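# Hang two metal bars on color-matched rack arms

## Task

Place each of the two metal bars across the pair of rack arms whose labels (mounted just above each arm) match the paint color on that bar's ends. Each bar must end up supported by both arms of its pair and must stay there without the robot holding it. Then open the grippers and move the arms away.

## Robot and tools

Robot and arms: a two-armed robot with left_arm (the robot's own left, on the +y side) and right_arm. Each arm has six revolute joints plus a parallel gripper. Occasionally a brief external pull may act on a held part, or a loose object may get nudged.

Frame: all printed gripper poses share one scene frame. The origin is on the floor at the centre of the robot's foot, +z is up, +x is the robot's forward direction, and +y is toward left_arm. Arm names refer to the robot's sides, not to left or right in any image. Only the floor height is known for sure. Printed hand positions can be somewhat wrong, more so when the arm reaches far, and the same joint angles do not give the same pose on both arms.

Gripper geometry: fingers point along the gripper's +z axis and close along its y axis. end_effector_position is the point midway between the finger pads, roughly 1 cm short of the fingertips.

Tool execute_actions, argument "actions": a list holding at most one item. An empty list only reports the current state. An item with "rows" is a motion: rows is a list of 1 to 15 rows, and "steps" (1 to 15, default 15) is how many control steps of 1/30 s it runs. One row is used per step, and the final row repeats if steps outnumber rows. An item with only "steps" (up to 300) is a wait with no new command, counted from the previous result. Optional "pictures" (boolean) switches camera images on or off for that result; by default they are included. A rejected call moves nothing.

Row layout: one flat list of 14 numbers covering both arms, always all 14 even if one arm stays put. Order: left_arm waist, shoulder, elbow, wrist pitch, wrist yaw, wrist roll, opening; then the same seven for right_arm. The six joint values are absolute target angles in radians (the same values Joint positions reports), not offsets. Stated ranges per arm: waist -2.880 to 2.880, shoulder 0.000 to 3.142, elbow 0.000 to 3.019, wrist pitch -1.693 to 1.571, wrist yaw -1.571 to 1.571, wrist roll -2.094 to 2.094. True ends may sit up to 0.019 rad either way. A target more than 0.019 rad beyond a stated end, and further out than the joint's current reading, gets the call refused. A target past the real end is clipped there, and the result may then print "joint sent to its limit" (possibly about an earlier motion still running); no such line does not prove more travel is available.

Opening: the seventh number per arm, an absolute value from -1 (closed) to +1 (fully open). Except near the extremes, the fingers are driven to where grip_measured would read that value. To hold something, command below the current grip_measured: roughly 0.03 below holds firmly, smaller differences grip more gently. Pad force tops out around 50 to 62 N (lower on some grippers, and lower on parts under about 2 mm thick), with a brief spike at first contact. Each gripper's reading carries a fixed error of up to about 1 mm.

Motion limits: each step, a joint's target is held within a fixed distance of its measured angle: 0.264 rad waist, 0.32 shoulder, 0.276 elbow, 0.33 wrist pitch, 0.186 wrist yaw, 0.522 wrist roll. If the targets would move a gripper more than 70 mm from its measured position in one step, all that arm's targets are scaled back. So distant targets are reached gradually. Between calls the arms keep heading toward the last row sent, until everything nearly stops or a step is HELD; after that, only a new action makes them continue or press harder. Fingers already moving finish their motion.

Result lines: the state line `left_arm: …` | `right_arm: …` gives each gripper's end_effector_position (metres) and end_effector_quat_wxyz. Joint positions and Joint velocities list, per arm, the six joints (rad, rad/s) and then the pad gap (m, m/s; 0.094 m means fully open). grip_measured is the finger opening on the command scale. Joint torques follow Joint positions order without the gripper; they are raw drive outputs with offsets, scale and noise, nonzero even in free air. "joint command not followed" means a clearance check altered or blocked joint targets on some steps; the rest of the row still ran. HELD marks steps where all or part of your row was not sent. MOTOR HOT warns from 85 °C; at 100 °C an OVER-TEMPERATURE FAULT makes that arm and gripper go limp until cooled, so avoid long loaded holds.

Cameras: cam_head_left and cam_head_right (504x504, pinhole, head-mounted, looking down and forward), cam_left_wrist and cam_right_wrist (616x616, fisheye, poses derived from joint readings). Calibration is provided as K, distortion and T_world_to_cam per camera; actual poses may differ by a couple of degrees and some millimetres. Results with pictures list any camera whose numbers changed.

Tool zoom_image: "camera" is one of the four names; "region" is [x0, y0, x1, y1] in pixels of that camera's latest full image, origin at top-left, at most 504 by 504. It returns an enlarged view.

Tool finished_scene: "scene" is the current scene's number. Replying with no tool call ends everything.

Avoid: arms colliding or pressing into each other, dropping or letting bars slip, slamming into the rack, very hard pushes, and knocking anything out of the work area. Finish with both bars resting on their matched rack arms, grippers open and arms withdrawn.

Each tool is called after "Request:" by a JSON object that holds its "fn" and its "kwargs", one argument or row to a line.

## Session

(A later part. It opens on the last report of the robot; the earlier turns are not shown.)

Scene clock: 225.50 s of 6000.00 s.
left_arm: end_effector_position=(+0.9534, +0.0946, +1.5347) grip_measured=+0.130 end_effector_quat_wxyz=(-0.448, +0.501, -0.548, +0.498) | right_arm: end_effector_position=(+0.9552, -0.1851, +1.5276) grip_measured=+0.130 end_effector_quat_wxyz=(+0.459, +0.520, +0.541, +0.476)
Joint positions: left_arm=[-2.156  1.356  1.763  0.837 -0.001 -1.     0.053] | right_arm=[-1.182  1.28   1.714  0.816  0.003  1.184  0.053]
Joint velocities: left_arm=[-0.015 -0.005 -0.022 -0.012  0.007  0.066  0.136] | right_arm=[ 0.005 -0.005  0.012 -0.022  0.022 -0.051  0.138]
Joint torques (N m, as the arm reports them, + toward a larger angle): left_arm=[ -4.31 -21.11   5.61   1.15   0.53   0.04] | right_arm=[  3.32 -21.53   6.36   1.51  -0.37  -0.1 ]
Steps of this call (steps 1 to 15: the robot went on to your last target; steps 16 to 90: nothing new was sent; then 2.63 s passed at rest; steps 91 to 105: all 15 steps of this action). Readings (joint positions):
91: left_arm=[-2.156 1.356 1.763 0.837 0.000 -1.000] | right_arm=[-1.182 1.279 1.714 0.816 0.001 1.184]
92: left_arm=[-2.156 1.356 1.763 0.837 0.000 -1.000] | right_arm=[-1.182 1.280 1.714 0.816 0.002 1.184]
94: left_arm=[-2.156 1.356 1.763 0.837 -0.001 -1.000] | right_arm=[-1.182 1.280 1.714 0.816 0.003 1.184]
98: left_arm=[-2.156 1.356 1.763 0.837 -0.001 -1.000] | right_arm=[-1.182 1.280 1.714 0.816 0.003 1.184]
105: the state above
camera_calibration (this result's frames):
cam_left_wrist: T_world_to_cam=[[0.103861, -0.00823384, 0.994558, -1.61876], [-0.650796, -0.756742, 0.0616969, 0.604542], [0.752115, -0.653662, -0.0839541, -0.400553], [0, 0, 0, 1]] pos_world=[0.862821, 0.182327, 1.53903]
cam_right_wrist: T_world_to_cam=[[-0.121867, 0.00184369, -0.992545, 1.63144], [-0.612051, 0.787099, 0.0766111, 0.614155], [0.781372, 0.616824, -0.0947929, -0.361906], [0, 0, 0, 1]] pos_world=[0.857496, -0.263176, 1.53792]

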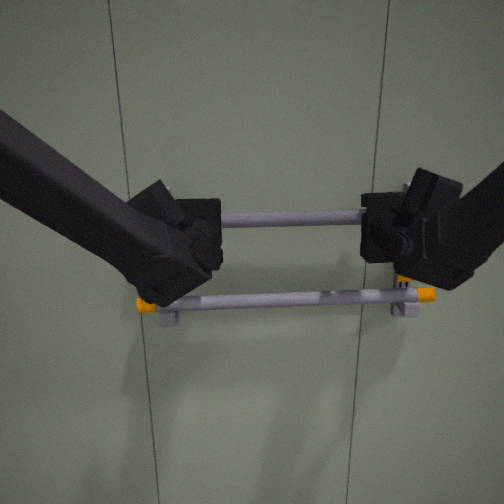

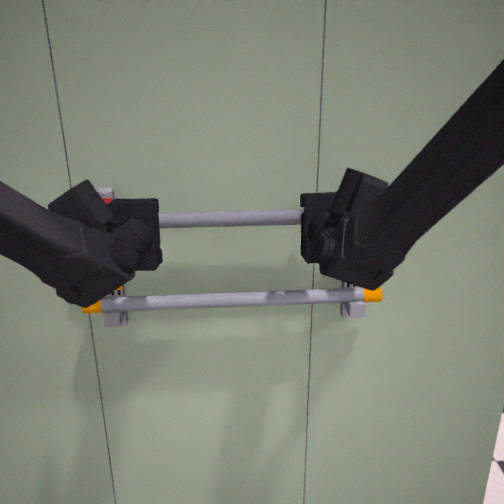

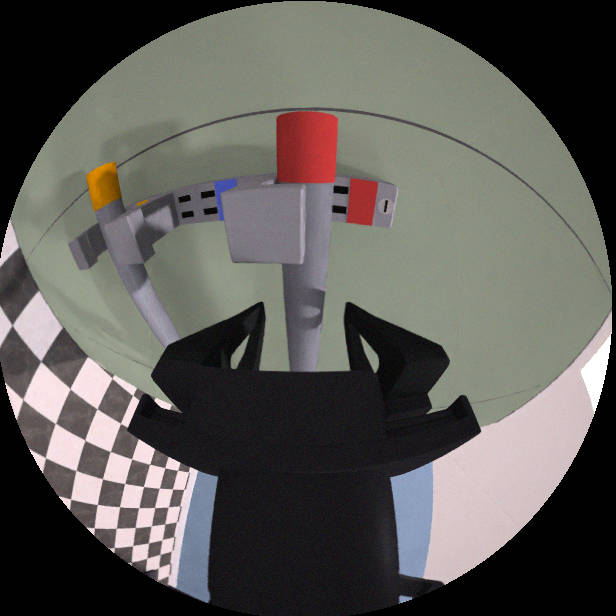

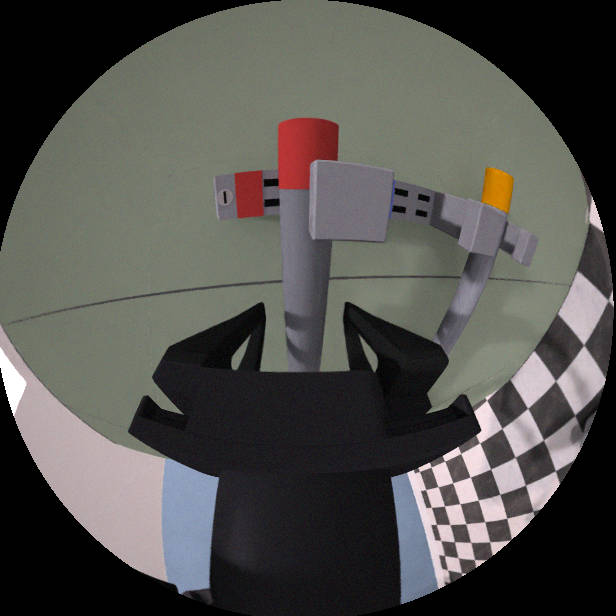

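Request:
{"fn": "execute_actions", "kwargs": {
  "actions": [
    {"rows":[[-2.156,1.350,1.772,0.850,0,-1.0,0.35,-1.182,1.268,1.724,0.825,0,1.184,0.35],[-2.156,1.342,1.766,0.859,0,-1.0,0.5,-1.182,1.258,1.717,0.831,0,1.184,0.5],[-2.156,1.334,1.743,0.874,0,-1.0,0.5,-1.182,1.250,1.695,0.845,0,1.184,0.5],[-2.156,1.327,1.721,0.889,0,-1.0,0.5,-1.182,1.242,1.673,0.859,0,1.184,0.5],[-2.156,1.319,1.698,0.904,0,-1.0,0.5,-1.182,1.233,1.650,0.873,0,1.184,0.5],[-2.156,1.312,1.676,0.919,0,-1.0,0.5,-1.182,1.225,1.628,0.886,0,1.184,0.5],[-2.156,1.304,1.653,0.934,0,-1.0,0.5,-1.182,1.217,1.606,0.900,0,1.184,0.5],[-2.156,1.296,1.631,0.949,0,-1.0,0.5,-1.182,1.209,1.584,0.914,0,1.184,0.5],[-2.156,1.289,1.608,0.965,0,-1.0,0.5,-1.182,1.200,1.561,0.928,0,1.184,0.5],[-2.156,1.281,1.586,0.980,0,-1.0,0.5,-1.182,1.192,1.539,0.942,0,1.184,0.5],[-2.156,1.273,1.563,0.995,0,-1.0,0.5,-1.182,1.184,1.517,0.956,0,1.184,0.5],[-2.156,1.266,1.541,1.010,0,-1.0,0.5,-1.182,1.176,1.495,0.969,0,1.184,0.5],[-2.156,1.258,1.518,1.025,0,-1.0,0.5,-1.182,1.167,1.472,0.983,0,1.184,0.5],[-2.156,1.251,1.496,1.040,0,-1.0,0.5,-1.182,1.159,1.450,0.997,0,1.184,0.5],[-2.156,1.243,1.473,1.055,0,-1.0,0.5,-1.182,1.151,1.428,1.011,0,1.184,0.5]],"steps":15}
  ],
  "pictures": false
}}

Request:
{"fn": "execute_actions", "kwargs": {
  "actions": [
    {"rows":[[-2.156,1.236,1.45,1.07,0,-1.0,0.5,-1.182,1.144,1.405,1.026,0,1.184,0.5],[-2.15,1.229,1.425,1.085,0,-1.0,0.5,-1.186,1.137,1.38,1.041,0,1.184,0.5],[-2.14,1.222,1.40,1.10,0,-1.0,0.5,-1.194,1.130,1.355,1.056,0,1.184,0.5],[-2.125,1.215,1.375,1.115,0,-1.0,0.5,-1.205,1.123,1.33,1.071,0,1.184,0.5],[-2.11,1.208,1.35,1.13,0,-1.0,0.5,-1.216,1.116,1.305,1.086,0,1.184,0.5],[-2.095,1.201,1.325,1.145,0,-1.0,0.5,-1.227,1.109,1.28,1.101,0,1.184,0.5],[-2.08,1.194,1.30,1.16,0,-1.0,0.5,-1.238,1.102,1.255,1.116,0,1.184,0.5],[-2.065,1.187,1.275,1.175,0,-1.0,0.5,-1.249,1.095,1.23,1.131,0,1.184,0.5],[-2.05,1.180,1.25,1.19,0,-1.0,0.5,-1.26,1.088,1.205,1.146,0,1.184,0.5],[-2.035,1.173,1.225,1.205,0,-1.0,0.5,-1.271,1.081,1.18,1.161,0,1.184,0.5],[-2.02,1.166,1.20,1.22,0,-1.0,0.5,-1.282,1.074,1.155,1.176,0,1.184,0.5],[-2.005,1.159,1.175,1.235,0,-1.0,0.5,-1.293,1.067,1.13,1.191,0,1.184,0.5],[-1.99,1.152,1.15,1.25,0,-1.0,0.5,-1.304,1.06,1.105,1.206,0,1.184,0.5],[-1.98,1.146,1.13,1.26,0,-1.0,0.5,-1.312,1.054,1.085,1.216,0,1.184,0.5],[-1.97,1.14,1.115,1.27,0,-1.0,0.5,-1.32,1.05,1.07,1.226,0,1.184,0.5]],"steps":15}
  ],
  "pictures": false
}}

Request:
{"fn": "execute_actions", "kwargs": {
  "actions": [
    {"steps":10}
  ]
}}

Scene clock: 235.77 s of 6000.00 s.
left_arm: end_effector_position=(+0.8877, +0.0927, +1.5284) grip_measured=+0.497 end_effector_quat_wxyz=(-0.444, +0.501, -0.551, +0.497) | right_arm: end_effector_position=(+0.8893, -0.1814, +1.5204) grip_measured=+0.497 end_effector_quat_wxyz=(+0.451, +0.522, +0.548, +0.473)
Joint positions: left_arm=[-2.156  1.28   1.514  1.    -0.001 -1.     0.07 ] | right_arm=[-1.182  1.198  1.465  0.962  0.002  1.184  0.07 ]
Joint velocities: left_arm=[ 0.005 -0.19  -0.623  0.457 -0.095  0.007  0.   ] | right_arm=[ 0.005 -0.249 -0.637  0.422  0.081  0.007 -0.002]
Joint torques (N m, as the arm reports them, + toward a larger angle): left_arm=[ -3.83 -21.91   3.18   1.89   0.55   0.03] | right_arm=[  3.25 -22.5    3.83   2.12  -0.36  -0.09]
Steps of this call (steps 1 to 15: the robot went on to your last target; steps 16 to 90: nothing new was sent; then 6.77 s passed at rest; steps 91 to 105: all 15 steps of this action). Readings (joint positions):
91: left_arm=[-2.156 1.356 1.763 0.837 -0.001 -1.000] | right_arm=[-1.182 1.280 1.714 0.816 0.002 1.184]
92: left_arm=[-2.156 1.356 1.763 0.837 -0.001 -1.000] | right_arm=[-1.182 1.280 1.714 0.816 0.002 1.184]
94: left_arm=[-2.156 1.353 1.754 0.846 -0.001 -1.000] | right_arm=[-1.182 1.277 1.704 0.823 0.002 1.184]
98: left_arm=[-2.156 1.327 1.675 0.896 -0.001 -1.000] | right_arm=[-1.182 1.250 1.624 0.867 0.002 1.184]
105: the state above

Scene clock: 236.27 s of 6000.00 s.
left_arm: end_effector_position=(+0.7787, +0.1530, +1.4969) grip_measured=+0.497 end_effector_quat_wxyz=(-0.472, +0.479, -0.596, +0.439) | right_arm: end_effector_position=(+0.7784, -0.2198, +1.5077) grip_measured=+0.497 end_effector_quat_wxyz=(+0.470, +0.508, +0.579, +0.431)
Joint positions: left_arm=[-1.997  1.173  1.149  1.221 -0.001 -1.     0.07 ] | right_arm=[-1.292  1.086  1.103  1.181  0.001  1.184  0.07 ]
Joint velocities: left_arm=[ 0.386 -0.161 -0.657  0.344 -0.051  0.037 -0.001] | right_arm=[-0.288 -0.151 -0.603  0.335 -0.007 -0.022  0.001]
Joint torques (N m, as the arm reports them, + toward a larger angle): left_arm=[ -1.91 -20.83   2.13   2.05   0.46   0.04] | right_arm=[  1.37 -19.86   2.72   2.34  -0.27  -0.08]
Steps of this call (steps 1 to 15: all 15 steps of this action). Readings (joint positions):
1: left_arm=[-2.156 1.273 1.491 1.015 -0.001 -1.000] | right_arm=[-1.182 1.190 1.443 0.975 0.002 1.184]
2: left_arm=[-2.156 1.266 1.468 1.030 -0.001 -1.000] | right_arm=[-1.182 1.182 1.420 0.990 0.002 1.184]
4: left_arm=[-2.155 1.250 1.420 1.059 -0.001 -1.000] | right_arm=[-1.183 1.165 1.373 1.020 0.002 1.184]
8: left_arm=[-2.117 1.219 1.321 1.120 -0.001 -1.000] | right_arm=[-1.208 1.131 1.275 1.081 0.001 1.184]
15: the state above

Scene clock: 236.60 s of 6000.00 s.
left_arm: end_effector_position=(+0.7669, +0.1629, +1.4954) grip_measured=+0.497 end_effector_quat_wxyz=(-0.477, +0.475, -0.601, +0.430) | right_arm: end_effector_position=(+0.7665, -0.2262, +1.5073) grip_measured=+0.497 end_effector_quat_wxyz=(+0.474, +0.506, +0.583, +0.424)
Joint positions: left_arm=[-1.973  1.16   1.11   1.244 -0.001 -1.     0.07 ] | right_arm=[-1.31   1.076  1.066  1.205  0.001  1.184  0.07 ]
Joint velocities: left_arm=[-0.024 -0.024 -0.002  0.007 -0.022  0.007 -0.   ] | right_arm=[ 0.005 -0.044  0.012 -0.002 -0.037 -0.022 -0.   ]
Joint torques (N m, as the arm reports them, + toward a larger angle): left_arm=[ -1.43 -19.57   2.03   2.07   0.42   0.05] | right_arm=[  0.85 -19.31   2.51   2.29  -0.24  -0.09]
Steps of this call (steps 1 to 10: the robot went on to your last target). Readings (joint positions):
1: left_arm=[-1.986 1.168 1.130 1.231 -0.001 -1.000] | right_arm=[-1.301 1.082 1.084 1.191 0.001 1.184]
2: left_arm=[-1.978 1.165 1.118 1.237 -0.001 -1.000] | right_arm=[-1.306 1.080 1.073 1.197 0.001 1.184]
4: left_arm=[-1.973 1.165 1.110 1.241 -0.001 -1.000] | right_arm=[-1.310 1.080 1.066 1.201 0.001 1.184]
8: left_arm=[-1.973 1.162 1.110 1.244 -0.001 -1.000] | right_arm=[-1.310 1.077 1.066 1.204 0.001 1.184]
10: the state above
camera_calibration (this result's frames):
cam_left_wrist: T_world_to_cam=[[0.161774, -0.184362, 0.969453, -1.53789], [-0.643862, -0.764203, -0.037887, 0.682103], [0.747844, -0.618065, -0.242331, 0.0153425], [0, 0, 0, 1]] pos_world=[0.676497, 0.24722, 1.52047]
cam_right_wrist: T_world_to_cam=[[-0.182289, -0.120304, -0.975857, 1.5819], [-0.606528, 0.794915, 0.015301, 0.622557], [0.773883, 0.594674, -0.217872, -0.00482336], [0, 0, 0, 1]] pos_world=[0.669693, -0.301703, 1.53313]

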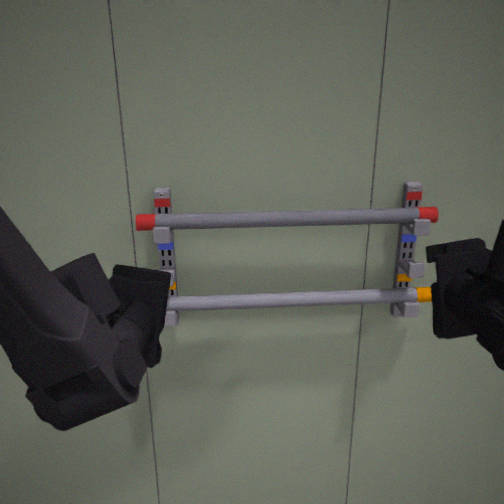

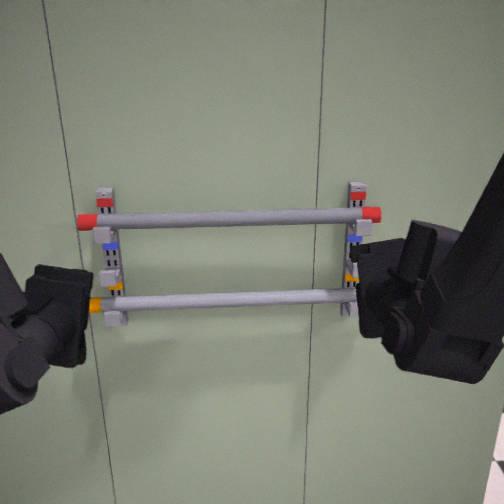

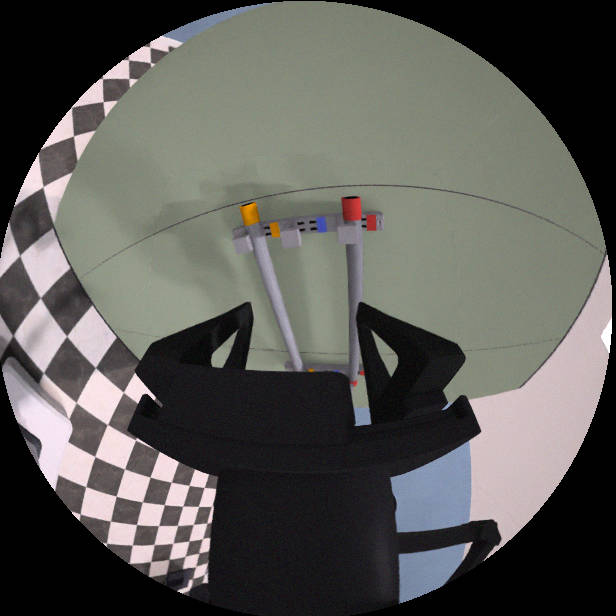

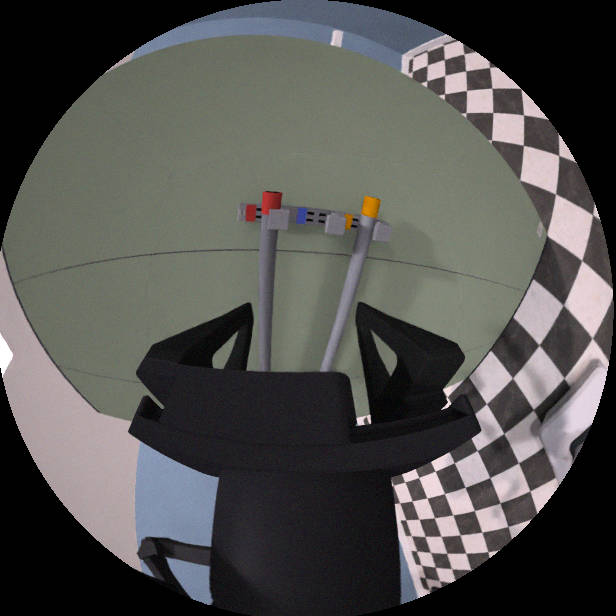

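Request:
{"fn": "finished_scene", "kwargs": {
  "scene": 2
}}

The scene is finished: the task was done.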